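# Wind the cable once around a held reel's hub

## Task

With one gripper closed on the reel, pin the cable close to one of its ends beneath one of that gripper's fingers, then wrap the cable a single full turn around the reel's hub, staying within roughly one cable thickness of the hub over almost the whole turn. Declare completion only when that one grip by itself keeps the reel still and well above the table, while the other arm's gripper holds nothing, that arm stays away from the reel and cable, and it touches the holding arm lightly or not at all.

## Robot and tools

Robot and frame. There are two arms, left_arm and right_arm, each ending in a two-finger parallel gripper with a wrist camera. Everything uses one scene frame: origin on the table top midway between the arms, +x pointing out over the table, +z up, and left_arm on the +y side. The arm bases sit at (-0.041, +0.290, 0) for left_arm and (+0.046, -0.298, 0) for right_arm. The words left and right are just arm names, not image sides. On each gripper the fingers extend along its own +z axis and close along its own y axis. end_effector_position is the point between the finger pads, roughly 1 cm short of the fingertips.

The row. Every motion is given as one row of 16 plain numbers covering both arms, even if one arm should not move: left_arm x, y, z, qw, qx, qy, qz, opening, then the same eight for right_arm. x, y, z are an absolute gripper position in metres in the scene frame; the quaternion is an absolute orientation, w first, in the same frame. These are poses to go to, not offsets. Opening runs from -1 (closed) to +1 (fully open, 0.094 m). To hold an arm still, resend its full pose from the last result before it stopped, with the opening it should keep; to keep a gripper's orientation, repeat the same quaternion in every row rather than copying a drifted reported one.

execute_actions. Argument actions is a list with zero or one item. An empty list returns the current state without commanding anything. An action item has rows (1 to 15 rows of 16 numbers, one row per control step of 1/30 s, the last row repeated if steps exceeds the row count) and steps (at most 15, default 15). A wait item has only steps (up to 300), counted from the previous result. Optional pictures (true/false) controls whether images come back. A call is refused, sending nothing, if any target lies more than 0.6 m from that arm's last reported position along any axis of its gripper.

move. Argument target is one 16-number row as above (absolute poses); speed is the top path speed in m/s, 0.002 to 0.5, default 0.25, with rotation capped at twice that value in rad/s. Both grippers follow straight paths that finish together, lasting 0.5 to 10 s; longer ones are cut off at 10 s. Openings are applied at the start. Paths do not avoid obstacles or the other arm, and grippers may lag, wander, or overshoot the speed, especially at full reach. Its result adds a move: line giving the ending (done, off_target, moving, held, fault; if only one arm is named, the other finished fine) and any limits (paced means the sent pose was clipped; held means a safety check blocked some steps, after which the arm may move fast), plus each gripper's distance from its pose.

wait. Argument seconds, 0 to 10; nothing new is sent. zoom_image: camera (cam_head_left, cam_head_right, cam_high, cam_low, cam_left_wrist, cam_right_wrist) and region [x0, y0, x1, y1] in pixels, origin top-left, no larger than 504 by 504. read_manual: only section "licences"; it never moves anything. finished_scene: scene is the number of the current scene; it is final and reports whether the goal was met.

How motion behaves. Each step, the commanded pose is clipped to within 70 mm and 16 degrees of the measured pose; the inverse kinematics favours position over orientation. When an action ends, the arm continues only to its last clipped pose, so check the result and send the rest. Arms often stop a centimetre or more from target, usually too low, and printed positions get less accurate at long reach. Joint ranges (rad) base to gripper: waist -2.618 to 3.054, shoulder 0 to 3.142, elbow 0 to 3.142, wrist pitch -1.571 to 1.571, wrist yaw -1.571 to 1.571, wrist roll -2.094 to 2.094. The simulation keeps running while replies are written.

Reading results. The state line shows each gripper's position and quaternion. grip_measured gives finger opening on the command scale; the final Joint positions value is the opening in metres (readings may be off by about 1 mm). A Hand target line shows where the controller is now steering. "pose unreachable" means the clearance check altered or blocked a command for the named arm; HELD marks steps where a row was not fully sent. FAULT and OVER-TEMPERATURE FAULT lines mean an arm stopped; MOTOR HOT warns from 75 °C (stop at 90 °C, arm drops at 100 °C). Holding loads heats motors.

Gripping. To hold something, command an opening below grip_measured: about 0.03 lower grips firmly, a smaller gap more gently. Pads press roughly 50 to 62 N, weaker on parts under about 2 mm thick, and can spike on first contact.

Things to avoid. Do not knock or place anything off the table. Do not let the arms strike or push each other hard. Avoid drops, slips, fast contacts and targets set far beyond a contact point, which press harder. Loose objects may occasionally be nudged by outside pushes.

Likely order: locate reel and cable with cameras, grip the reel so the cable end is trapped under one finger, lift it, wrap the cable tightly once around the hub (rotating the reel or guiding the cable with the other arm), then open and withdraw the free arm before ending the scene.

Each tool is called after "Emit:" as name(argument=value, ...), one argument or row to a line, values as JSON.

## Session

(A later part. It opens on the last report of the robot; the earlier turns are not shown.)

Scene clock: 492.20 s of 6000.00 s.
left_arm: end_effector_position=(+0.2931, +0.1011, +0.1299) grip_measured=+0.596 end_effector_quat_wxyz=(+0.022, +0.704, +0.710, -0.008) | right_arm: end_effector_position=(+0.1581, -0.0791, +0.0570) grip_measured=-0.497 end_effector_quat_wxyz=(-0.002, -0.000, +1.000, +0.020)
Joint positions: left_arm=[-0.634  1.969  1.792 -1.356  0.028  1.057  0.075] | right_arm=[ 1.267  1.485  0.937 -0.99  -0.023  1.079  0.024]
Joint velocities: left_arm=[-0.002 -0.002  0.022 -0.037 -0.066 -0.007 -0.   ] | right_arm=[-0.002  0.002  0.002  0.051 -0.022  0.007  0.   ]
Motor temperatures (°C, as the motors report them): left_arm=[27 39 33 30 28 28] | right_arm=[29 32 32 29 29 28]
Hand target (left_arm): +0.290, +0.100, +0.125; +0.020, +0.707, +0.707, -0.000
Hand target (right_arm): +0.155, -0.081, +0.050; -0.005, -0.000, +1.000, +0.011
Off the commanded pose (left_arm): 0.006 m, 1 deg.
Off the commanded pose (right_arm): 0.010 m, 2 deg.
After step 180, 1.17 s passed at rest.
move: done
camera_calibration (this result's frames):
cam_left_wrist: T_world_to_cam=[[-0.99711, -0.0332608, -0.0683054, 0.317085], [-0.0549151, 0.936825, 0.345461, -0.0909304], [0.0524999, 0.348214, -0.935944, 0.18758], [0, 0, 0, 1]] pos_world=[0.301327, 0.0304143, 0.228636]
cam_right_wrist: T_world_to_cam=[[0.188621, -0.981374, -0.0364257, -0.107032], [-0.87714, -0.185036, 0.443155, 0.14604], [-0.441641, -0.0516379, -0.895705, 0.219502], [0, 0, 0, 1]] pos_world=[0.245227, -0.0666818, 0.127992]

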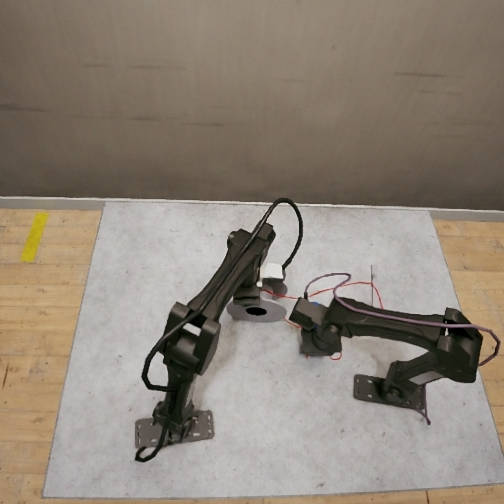

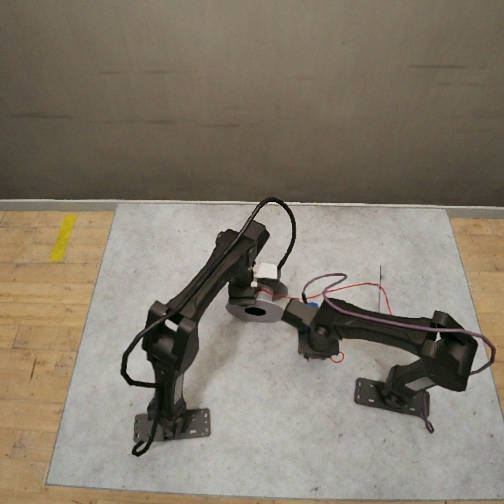

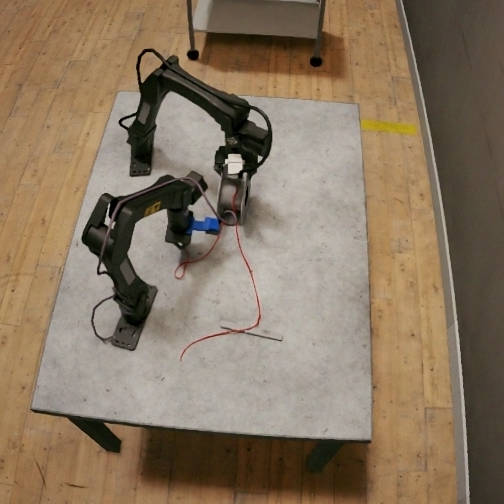

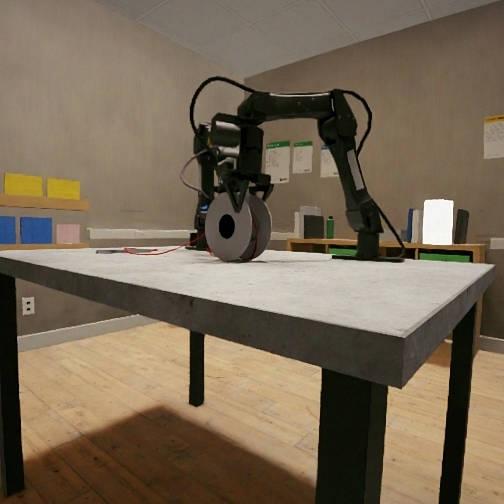

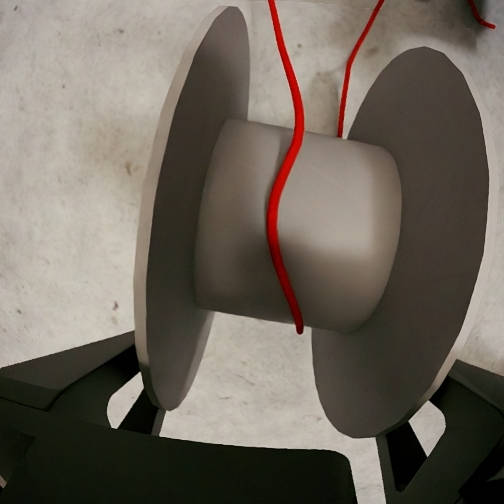

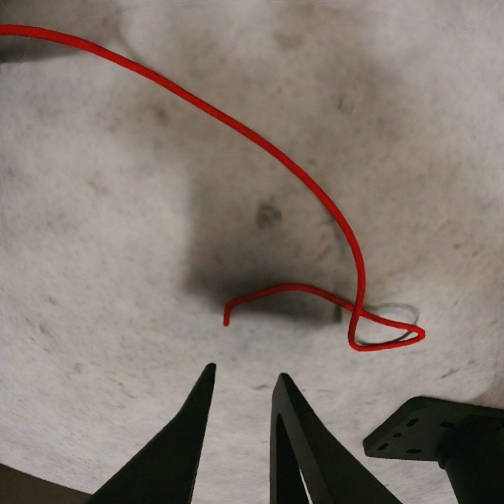

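Emit:
move(
  target=[0.29,0.1,0.125,0.02,0.707,0.707,0,0.45,0.147,-0.072,0.012,0,0,1,0,-0.5],
  speed=0.07,
)

Emit:
move(
  target=[0.29,0.1,0.125,0.02,0.707,0.707,0,0.45,0.147,-0.072,0.012,0,0,1,0,-1],
)

Emit:
move(
  target=[0.29,0.1,0.125,0.02,0.707,0.707,0,0.45,0.27,-0.22,0.12,0.271,-0.653,0.653,0.271,-1],
  speed=0.12,
)

Scene clock: 497.73 s of 6000.00 s.
left_arm: end_effector_position=(+0.2931, +0.1010, +0.1299) grip_measured=+0.596 end_effector_quat_wxyz=(+0.023, +0.704, +0.710, -0.008) | right_arm: end_effector_position=(+0.1477, -0.0674, +0.0184) grip_measured=-0.497 end_effector_quat_wxyz=(-0.007, +0.001, +1.000, +0.012)
Joint positions: left_arm=[-0.634  1.969  1.792 -1.356  0.029  1.057  0.075] | right_arm=[ 1.327  1.586  0.869 -0.837 -0.022  1.139  0.024]
Joint velocities: left_arm=[ 0.012 -0.012 -0.012 -0.095 -0.051 -0.11  -0.   ] | right_arm=[-0.012 -0.007 -0.012 -0.022  0.095 -0.051  0.   ]
Motor temperatures (°C, as the motors report them): left_arm=[27 39 33 30 28 28] | right_arm=[29 32 31 29 29 28]
Hand target (left_arm): +0.290, +0.100, +0.125; +0.020, +0.707, +0.707, -0.000
Hand target (right_arm): +0.147, -0.071, +0.012; -0.001, -0.000, +1.000, +0.001
Off the commanded pose (left_arm): 0.006 m, 1 deg.
Off the commanded pose (right_arm): 0.008 m, 2 deg.
move: done
camera_calibration (this result's frames):
cam_left_wrist: T_world_to_cam=[[-0.9971, -0.0332816, -0.0684375, 0.317148], [-0.0549531, 0.937004, 0.344968, -0.0907739], [0.0526452, 0.347728, -0.936116, 0.187648], [0, 0, 0, 1]] pos_world=[0.301361, 0.0303601, 0.228679]
cam_right_wrist: T_world_to_cam=[[0.187248, -0.982062, -0.022172, -0.0951053], [-0.873348, -0.176767, 0.453891, 0.155925], [-0.449668, -0.0656262, -0.890782, 0.18107], [0, 0, 0, 1]] pos_world=[0.235406, -0.0539541, 0.0884125]

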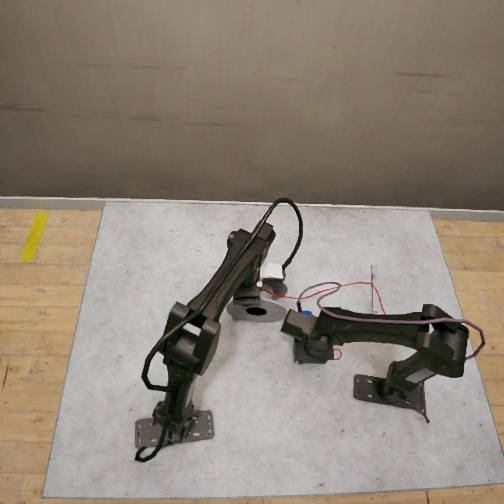

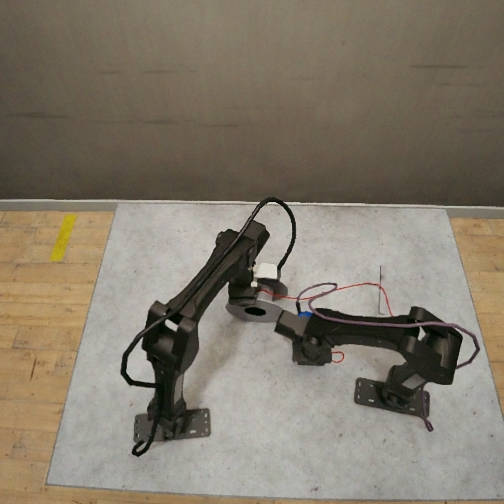

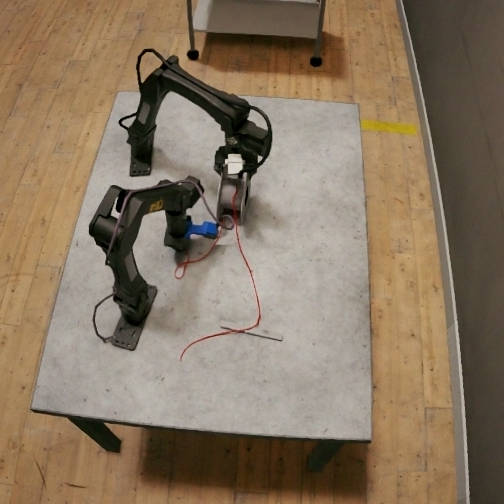

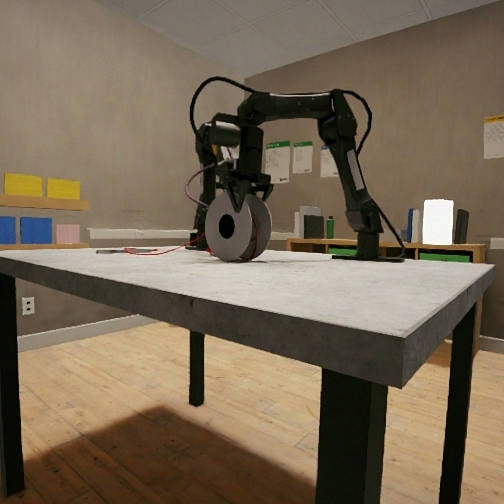

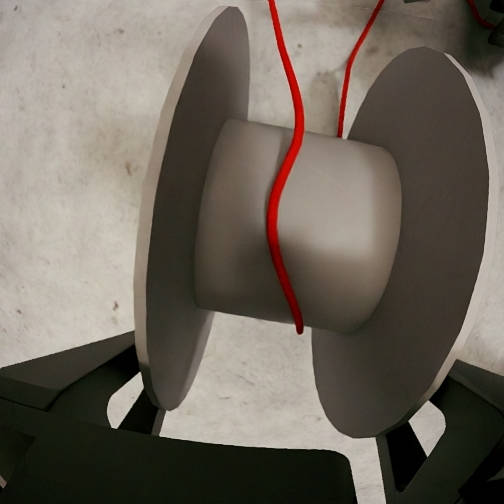

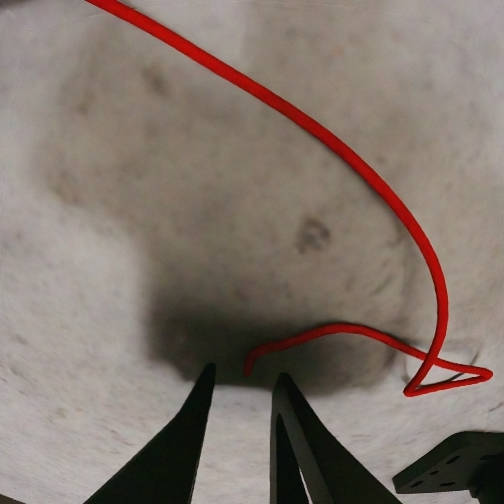

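Scene clock: 498.43 s of 6000.00 s.
left_arm: end_effector_position=(+0.2931, +0.1010, +0.1299) grip_measured=+0.596 end_effector_quat_wxyz=(+0.023, +0.704, +0.710, -0.008) | right_arm: end_effector_position=(+0.1481, -0.0673, +0.0184) grip_measured=-0.997 end_effector_quat_wxyz=(-0.005, +0.001, +1.000, +0.012)
Joint positions: left_arm=[-0.634  1.969  1.792 -1.356  0.029  1.057  0.075] | right_arm=[ 1.327  1.586  0.869 -0.836 -0.02   1.14   0.   ]
Joint velocities: left_arm=[ 0.007  0.002 -0.007  0.022 -0.037  0.022  0.   ] | right_arm=[-0.007 -0.027 -0.017 -0.081 -0.037  0.007  0.   ]
Motor temperatures (°C, as the motors report them): left_arm=[27 39 33 30 28 28] | right_arm=[29 32 31 29 29 28]
Hand target (left_arm): +0.290, +0.100, +0.125; +0.020, +0.707, +0.707, -0.000
Hand target (right_arm): +0.147, -0.072, +0.012; -0.000, -0.000, +1.000, +0.000
Off the commanded pose (left_arm): 0.006 m, 1 deg.
Off the commanded pose (right_arm): 0.008 m, 2 deg.
move: done
camera_calibration (this result's frames):
cam_left_wrist: T_world_to_cam=[[-0.9971, -0.0332816, -0.0684375, 0.317148], [-0.0549531, 0.937004, 0.344968, -0.0907739], [0.0526452, 0.347728, -0.936116, 0.187648], [0, 0, 0, 1]] pos_world=[0.301361, 0.0303601, 0.228679]
cam_right_wrist: T_world_to_cam=[[0.186141, -0.982277, -0.0219851, -0.0949259], [-0.874544, -0.175841, 0.451942, 0.156595], [-0.447799, -0.0648981, -0.891776, 0.181058], [0, 0, 0, 1]] pos_world=[0.235697, -0.0539573, 0.0886044]

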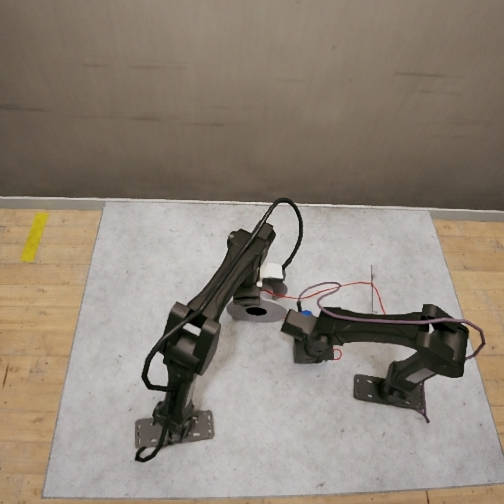

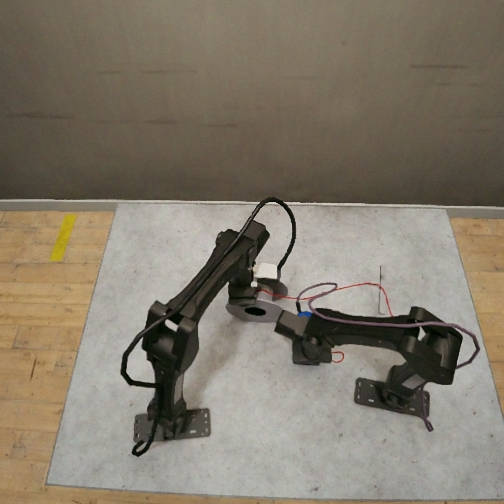

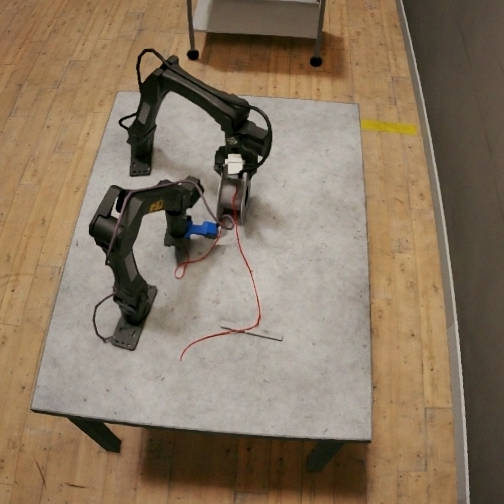

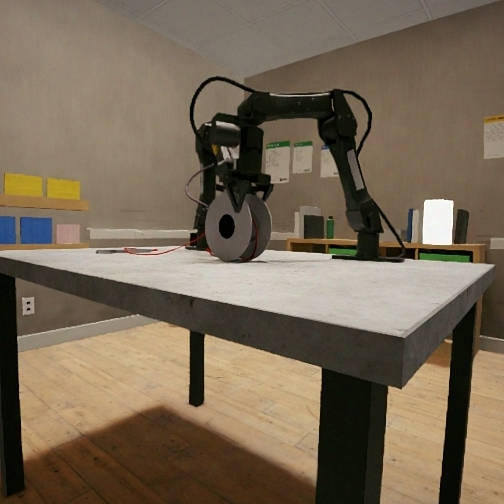

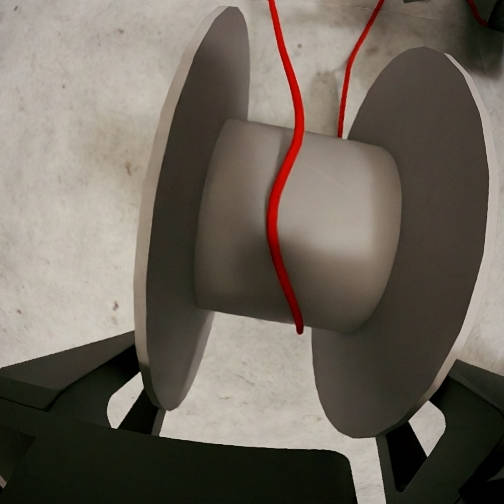

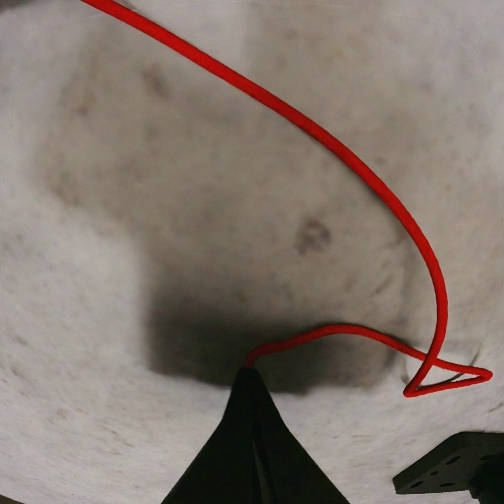

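Scene clock: 506.07 s of 6000.00 s.
left_arm: end_effector_position=(+0.2931, +0.1010, +0.1299) grip_measured=+0.596 end_effector_quat_wxyz=(+0.023, +0.704, +0.710, -0.008) | right_arm: end_effector_position=(+0.2662, -0.2262, +0.1126) grip_measured=-0.997 end_effector_quat_wxyz=(-0.257, +0.665, -0.657, -0.243)
Joint positions: left_arm=[-0.634  1.969  1.792 -1.356  0.029  1.057  0.075] | right_arm=[-0.025  1.457  0.954 -1.233 -0.707 -1.858  0.   ]
Joint velocities: left_arm=[ 0.002 -0.007 -0.002 -0.066 -0.037  0.051  0.   ] | right_arm=[ 0.002  0.012 -0.002 -0.066  0.022 -0.037 -0.001]
Motor temperatures (°C, as the motors report them): left_arm=[27 39 33 30 28 28] | right_arm=[29 32 31 29 29 28]
Hand target (left_arm): +0.290, +0.100, +0.125; +0.020, +0.707, +0.707, -0.000
Hand target (right_arm): +0.270, -0.225, +0.118; -0.267, +0.659, -0.656, -0.252
Off the commanded pose (left_arm): 0.006 m, 1 deg.
Off the commanded pose (right_arm): 0.010 m, 4 deg.
move: off_target (right_arm)
camera_calibration (this result's frames):
cam_left_wrist: T_world_to_cam=[[-0.9971, -0.0332816, -0.0684375, 0.317148], [-0.0549531, 0.937004, 0.344968, -0.0907739], [0.0526452, 0.347728, -0.936116, 0.187648], [0, 0, 0, 1]] pos_world=[0.301361, 0.0303601, 0.228679]
cam_right_wrist: T_world_to_cam=[[0.978316, 0.14202, 0.150756, -0.247], [0.175862, -0.954096, -0.242434, -0.188128], [0.109405, 0.263689, -0.958383, 0.241091], [0, 0, 0, 1]] pos_world=[0.248353, -0.207986, 0.222686]

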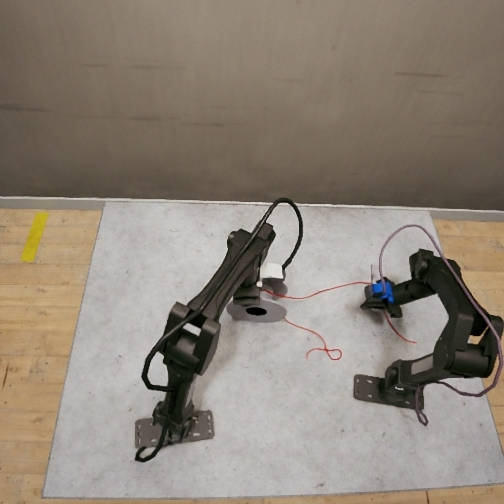

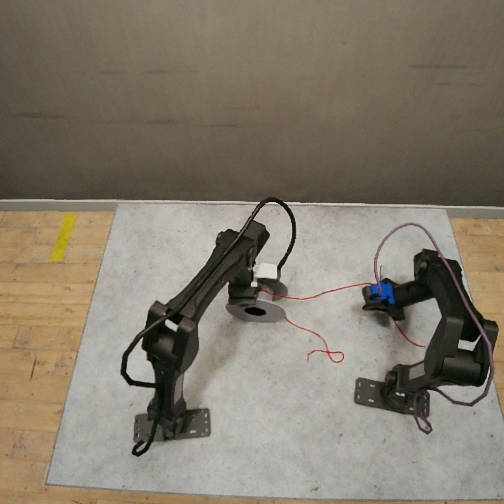

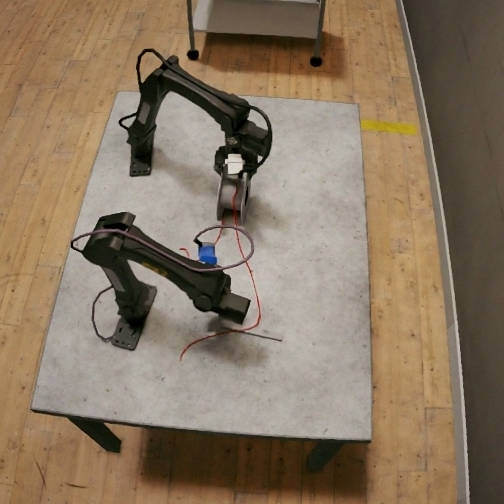

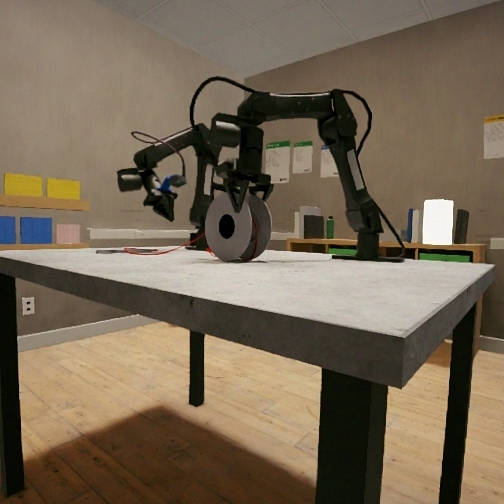

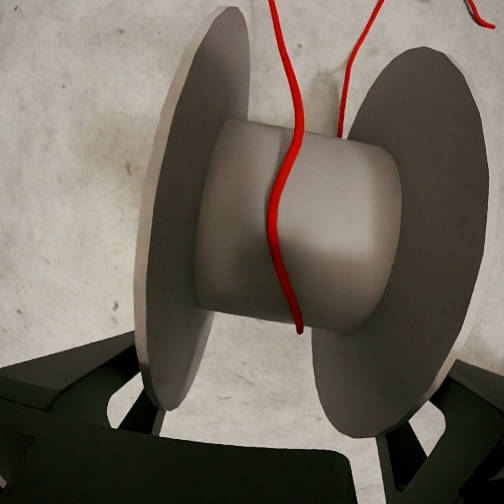

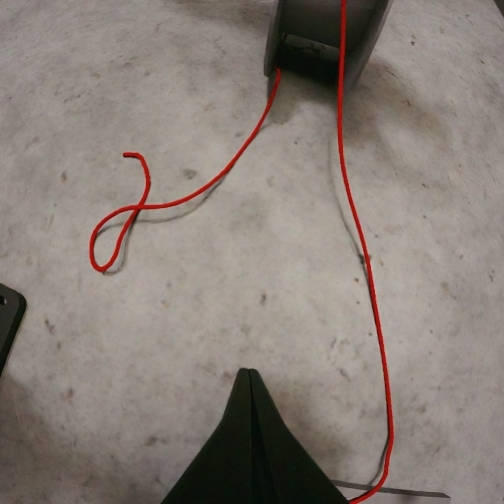

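Missed by ~1 cm.

Emit:
move(
  target=[0.29,0.1,0.125,0.02,0.707,0.707,0,0.45,0.158,-0.075,0.05,0,0.15,0.99,0,-0.5],
)

Emit:
move(
  target=[0.29,0.1,0.125,0.02,0.707,0.707,0,0.45,0.158,-0.074,0.012,0,0.15,0.99,0,-0.5],
  speed=0.07,
)

Emit:
move(
  target=[0.29,0.1,0.125,0.02,0.707,0.707,0,0.45,0.158,-0.074,0.012,0,0.15,0.99,0,-1],
)

Emit:
move(
  target=[0.29,0.1,0.125,0.02,0.707,0.707,0,0.45,0.27,-0.22,0.14,0.2,-0.68,0.68,0.2,-1],
  speed=0.2,
)

Scene clock: 514.97 s of 6000.00 s.
left_arm: end_effector_position=(+0.2931, +0.1010, +0.1299) grip_measured=+0.596 end_effector_quat_wxyz=(+0.023, +0.704, +0.710, -0.008) | right_arm: end_effector_position=(+0.1600, -0.0740, +0.0496) grip_measured=-0.503 end_effector_quat_wxyz=(-0.008, +0.148, +0.989, +0.019)
Joint positions: left_arm=[-0.634  1.969  1.792 -1.356  0.029  1.057  0.075] | right_arm=[ 1.267  1.519  0.937 -0.96  -0.027  1.376  0.023]
Joint velocities: left_arm=[ 0.002 -0.007 -0.002 -0.007  0.066  0.007 -0.   ] | right_arm=[-0.012  0.017  0.002 -0.037  0.022  0.007 -0.001]
Motor temperatures (°C, as the motors report them): left_arm=[27 39 32 30 28 28] | right_arm=[29 31 31 29 29 28]
Hand target (left_arm): +0.290, +0.100, +0.125; +0.020, +0.707, +0.707, -0.000
Hand target (right_arm): +0.158, -0.071, +0.052; -0.011, +0.148, +0.989, +0.015
Off the commanded pose (left_arm): 0.006 m, 1 deg.
Off the commanded pose (right_arm): 0.002 m, 2 deg.
move: done
camera_calibration (this result's frames):
cam_left_wrist: T_world_to_cam=[[-0.9971, -0.0332816, -0.0684375, 0.317148], [-0.0549531, 0.937004, 0.344968, -0.0907739], [0.0526452, 0.347728, -0.936116, 0.187648], [0, 0, 0, 1]] pos_world=[0.301361, 0.0303601, 0.228679]
cam_right_wrist: T_world_to_cam=[[-0.108019, -0.993572, -0.0338741, -0.0563031], [-0.884827, 0.080551, 0.458903, 0.172006], [-0.453224, 0.0795429, -0.88784, 0.225119], [0, 0, 0, 1]] pos_world=[0.248144, -0.0877031, 0.119029]

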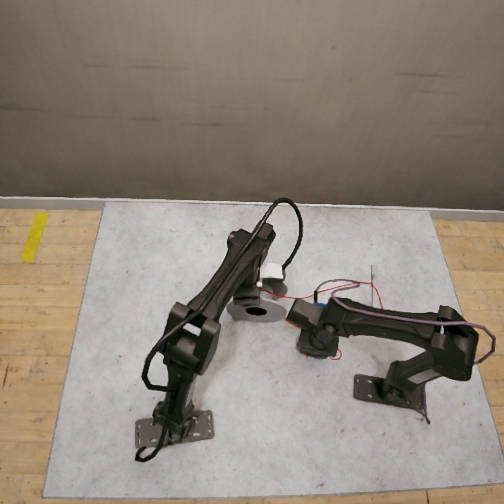

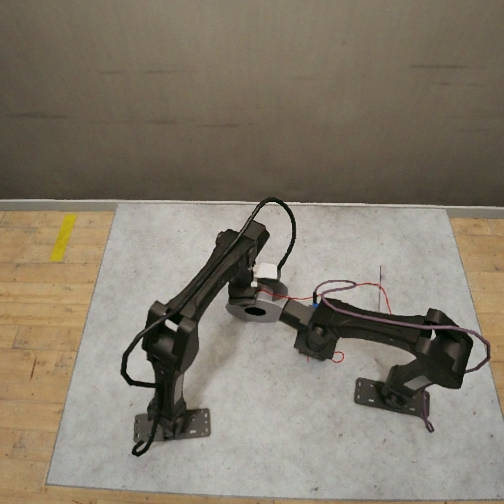

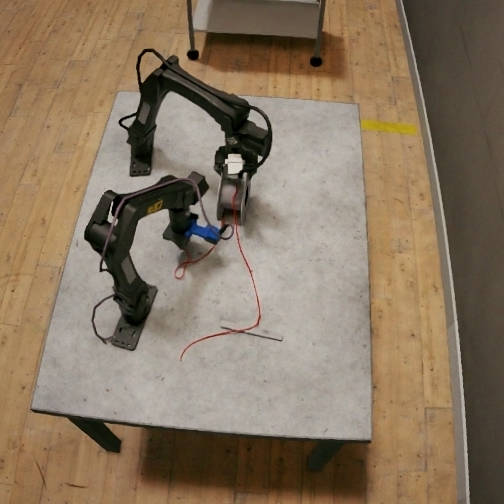

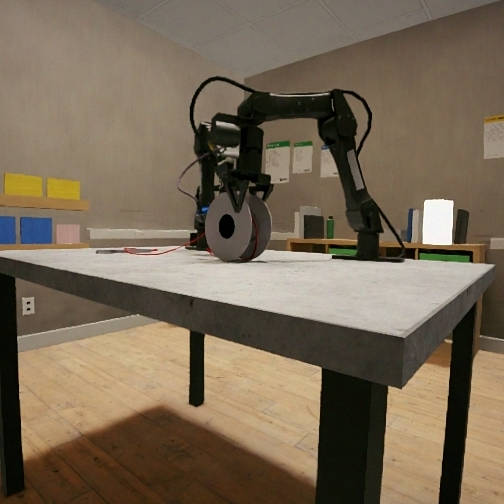

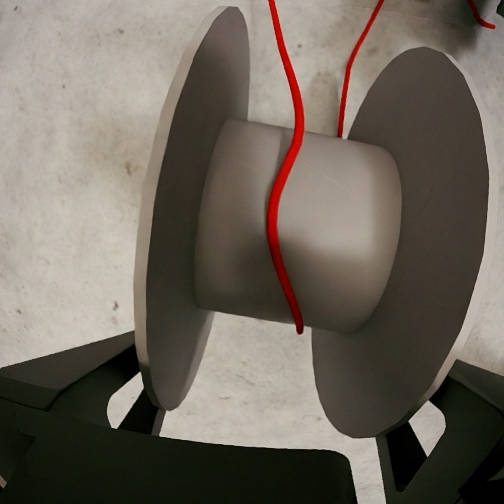

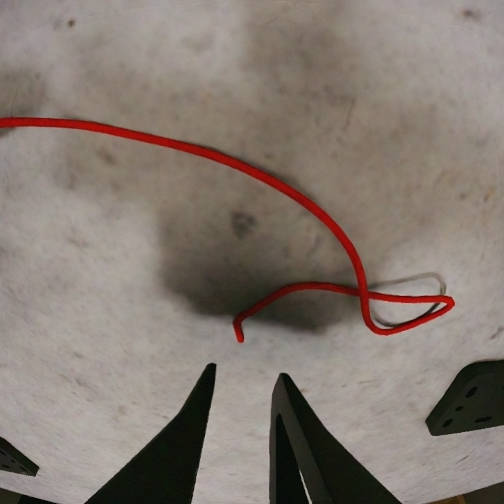

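Scene clock: 516.00 s of 6000.00 s.
left_arm: end_effector_position=(+0.2931, +0.1010, +0.1299) grip_measured=+0.596 end_effector_quat_wxyz=(+0.023, +0.704, +0.710, -0.008) | right_arm: end_effector_position=(+0.1593, -0.0689, +0.0185) grip_measured=-0.503 end_effector_quat_wxyz=(-0.007, +0.151, +0.988, +0.012)
Joint positions: left_arm=[-0.634  1.969  1.792 -1.356  0.029  1.057  0.075] | right_arm=[ 1.283  1.596  0.88  -0.835 -0.021  1.397  0.023]
Joint velocities: left_arm=[-0.002 -0.022  0.012 -0.037 -0.066  0.007 -0.   ] | right_arm=[-0.012 -0.017  0.002  0.051  0.022 -0.037  0.   ]
Motor temperatures (°C, as the motors report them): left_arm=[27 39 32 30 28 28] | right_arm=[29 31 31 29 29 28]
Hand target (left_arm): +0.290, +0.100, +0.125; +0.020, +0.707, +0.707, -0.000
Hand target (right_arm): +0.158, -0.073, +0.012; -0.000, +0.149, +0.989, +0.000
Off the commanded pose (left_arm): 0.006 m, 1 deg.
Off the commanded pose (right_arm): 0.008 m, 2 deg.
move: done
camera_calibration (this result's frames):
cam_left_wrist: T_world_to_cam=[[-0.9971, -0.0332816, -0.0684375, 0.317148], [-0.0549531, 0.937004, 0.344968, -0.0907739], [0.0526452, 0.347728, -0.936116, 0.187648], [0, 0, 0, 1]] pos_world=[0.301361, 0.0303601, 0.228679]
cam_right_wrist: T_world_to_cam=[[-0.112709, -0.993394, -0.0215633, -0.0518308], [-0.884155, 0.0903655, 0.458371, 0.185763], [-0.453394, 0.070728, -0.888499, 0.19624], [0, 0, 0, 1]] pos_world=[0.247376, -0.0821547, 0.0880933]

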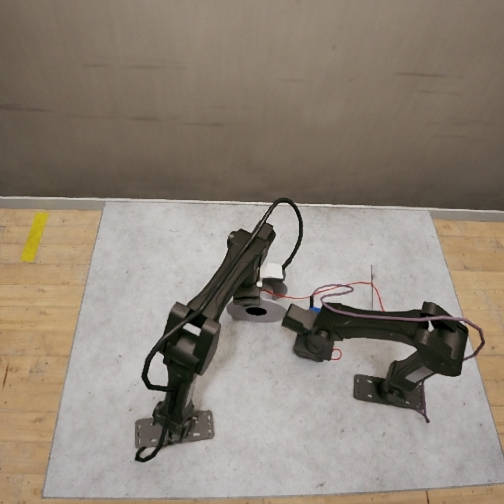

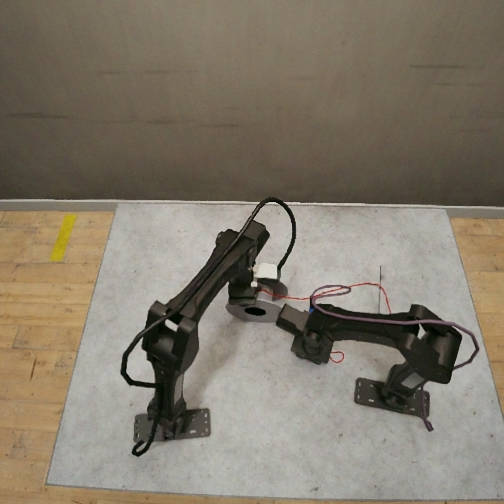

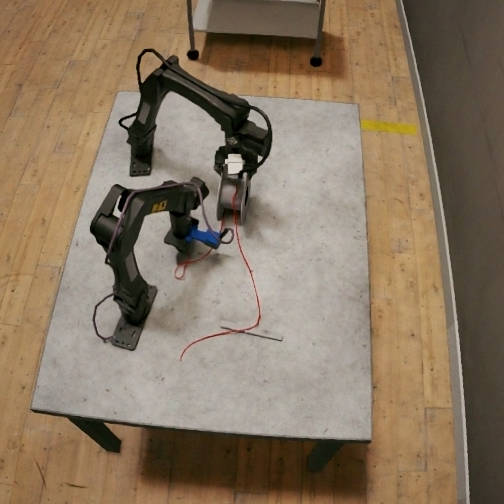

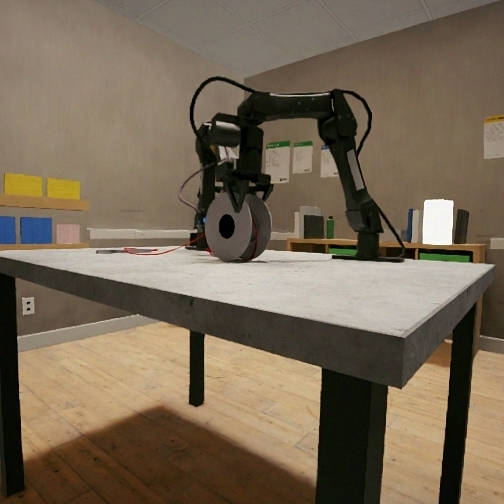

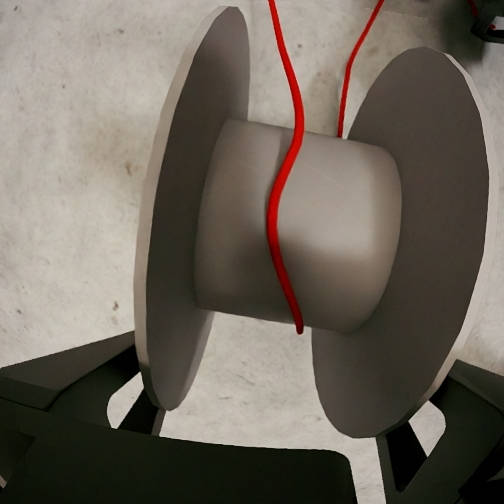

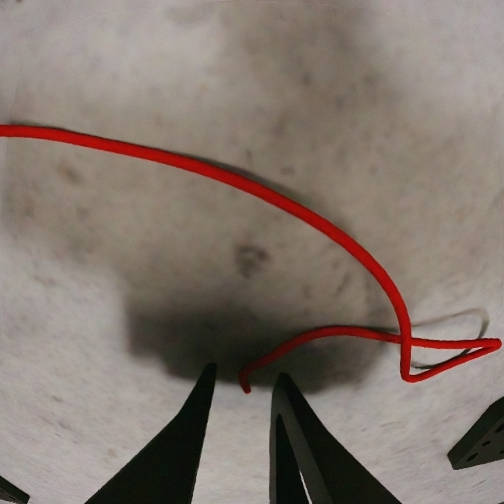

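Scene clock: 516.70 s of 6000.00 s.
left_arm: end_effector_position=(+0.2931, +0.1010, +0.1299) grip_measured=+0.596 end_effector_quat_wxyz=(+0.023, +0.704, +0.710, -0.008) | right_arm: end_effector_position=(+0.1595, -0.0687, +0.0185) grip_measured=-0.997 end_effector_quat_wxyz=(-0.007, +0.151, +0.988, +0.013)
Joint positions: left_arm=[-0.634  1.969  1.792 -1.356  0.029  1.057  0.075] | right_arm=[ 1.283  1.596  0.88  -0.834 -0.021  1.398  0.   ]
Joint velocities: left_arm=[ 0.002  0.017  0.002  0.007 -0.037 -0.081 -0.   ] | right_arm=[-0.017 -0.012 -0.012  0.007 -0.022  0.022 -0.   ]
Motor temperatures (°C, as the motors report them): left_arm=[27 39 32 30 28 28] | right_arm=[29 31 31 29 29 28]
Hand target (left_arm): +0.290, +0.100, +0.125; +0.020, +0.707, +0.707, -0.000
Hand target (right_arm): +0.158, -0.074, +0.012; -0.000, +0.150, +0.989, +0.000
Off the commanded pose (left_arm): 0.006 m, 1 deg.
Off the commanded pose (right_arm): 0.009 m, 2 deg.
move: done
camera_calibration (this result's frames):
cam_left_wrist: T_world_to_cam=[[-0.9971, -0.0332816, -0.0684375, 0.317148], [-0.0549531, 0.937004, 0.344968, -0.0907739], [0.0526452, 0.347728, -0.936116, 0.187648], [0, 0, 0, 1]] pos_world=[0.301361, 0.0303601, 0.228679]
cam_right_wrist: T_world_to_cam=[[-0.113456, -0.993289, -0.0224874, -0.0514457], [-0.884472, 0.0906643, 0.457701, 0.185994], [-0.45259, 0.0718183, -0.888822, 0.196267], [0, 0, 0, 1]] pos_world=[0.247498, -0.082059, 0.0881603]

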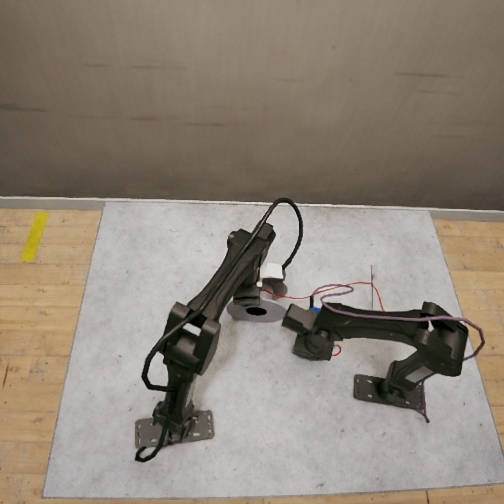

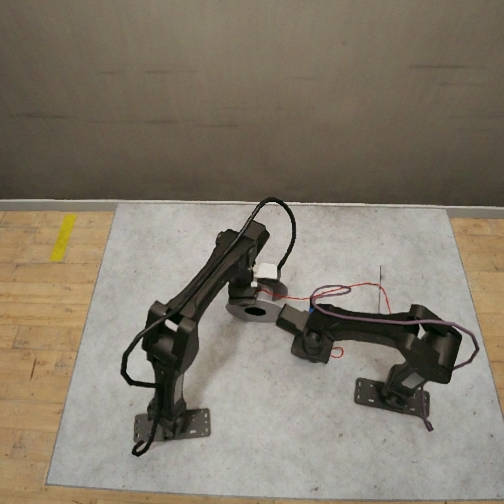

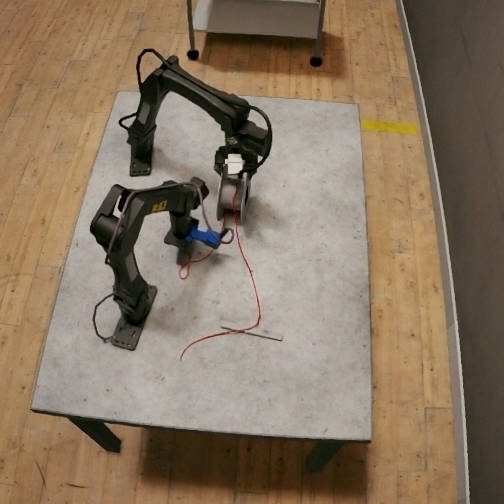

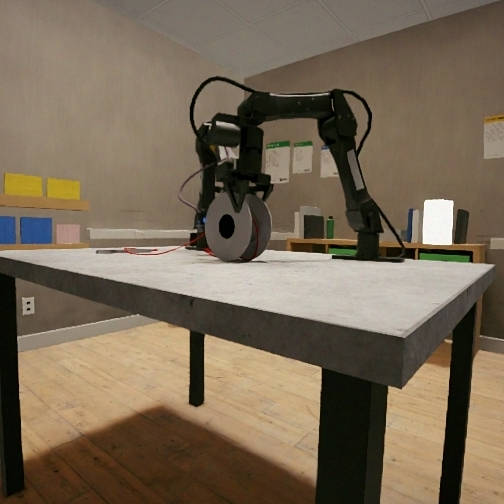

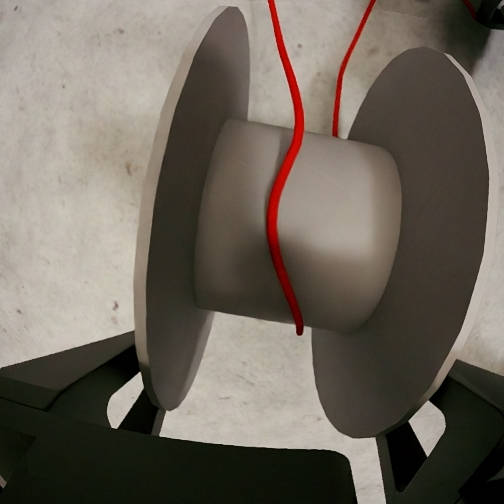

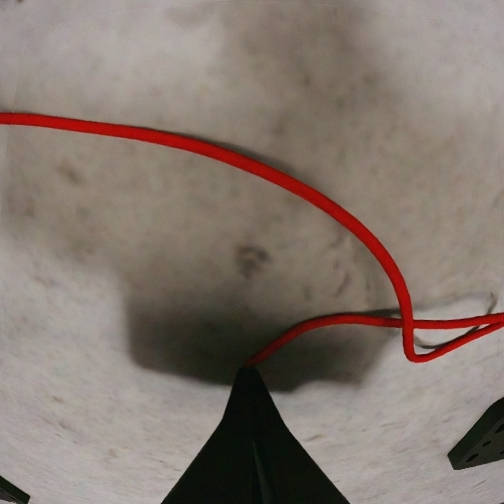

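Scene clock: 522.13 s of 6000.00 s.
left_arm: end_effector_position=(+0.2931, +0.1010, +0.1299) grip_measured=+0.596 end_effector_quat_wxyz=(+0.023, +0.704, +0.710, -0.008) | right_arm: end_effector_position=(+0.2677, -0.2268, +0.1338) grip_measured=-0.997 end_effector_quat_wxyz=(-0.189, +0.686, -0.681, -0.171)
Joint positions: left_arm=[-0.634  1.969  1.792 -1.356  0.029  1.057  0.075] | right_arm=[ 0.109  1.372  1.059 -1.277 -0.514 -1.663  0.   ]
Joint velocities: left_arm=[ 0.002 -0.002 -0.017  0.007  0.022  0.022 -0.   ] | right_arm=[-0.012  0.012 -0.012  0.037 -0.007  0.051  0.001]
Motor temperatures (°C, as the motors report them): left_arm=[27 38 32 30 28 28] | right_arm=[29 31 31 29 29 28]
Hand target (left_arm): +0.290, +0.100, +0.125; +0.020, +0.707, +0.707, -0.000
Hand target (right_arm): +0.270, -0.225, +0.139; -0.196, +0.682, -0.681, -0.183
Off the commanded pose (left_arm): 0.006 m, 1 deg.
Off the commanded pose (right_arm): 0.010 m, 4 deg.
move: off_target (right_arm)
camera_calibration (this result's frames):
cam_left_wrist: T_world_to_cam=[[-0.9971, -0.0332816, -0.0684375, 0.317148], [-0.0549531, 0.937004, 0.344968, -0.0907739], [0.0526452, 0.347728, -0.936116, 0.187648], [0, 0, 0, 1]] pos_world=[0.301361, 0.0303601, 0.228679]
cam_right_wrist: T_world_to_cam=[[0.979223, 0.162201, 0.121713, -0.243284], [0.167994, -0.985021, -0.038884, -0.215997], [0.113583, 0.0585232, -0.991803, 0.21821], [0, 0, 0, 1]] pos_world=[0.24973, -0.186071, 0.237633]

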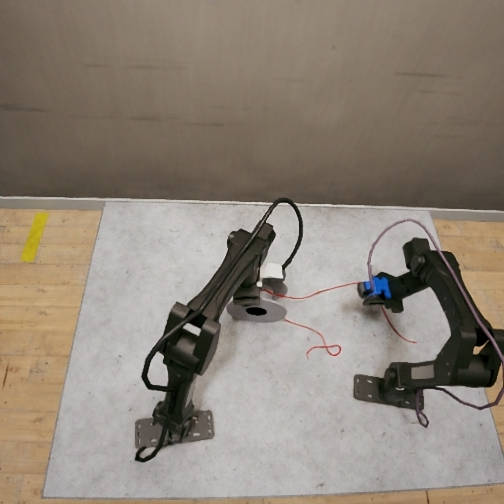

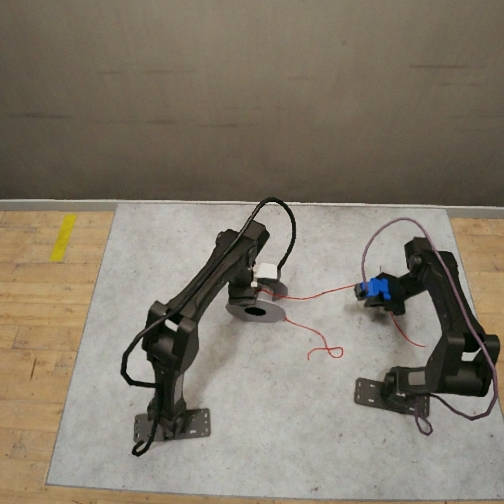

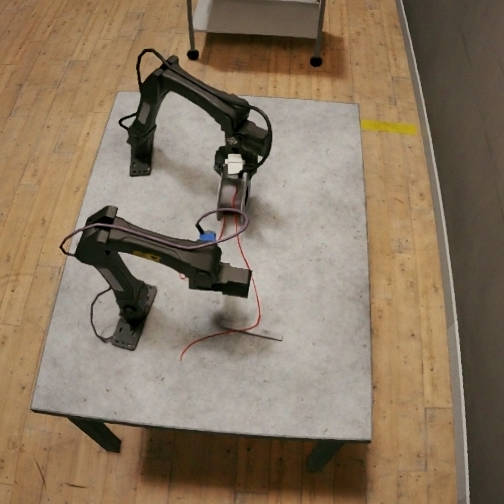

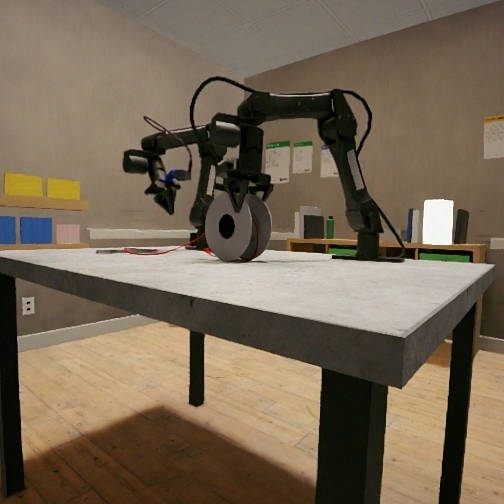

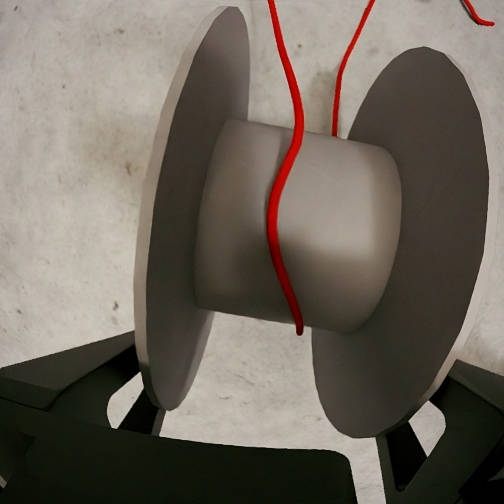

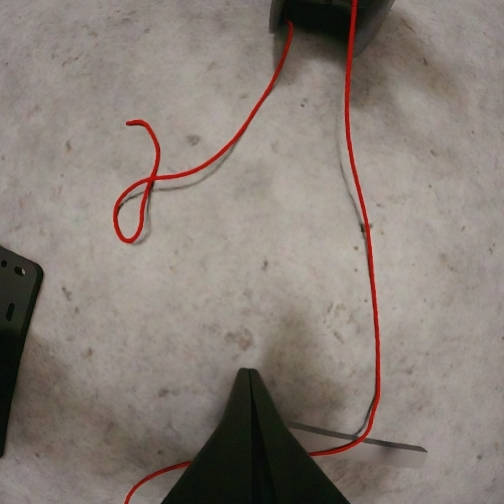

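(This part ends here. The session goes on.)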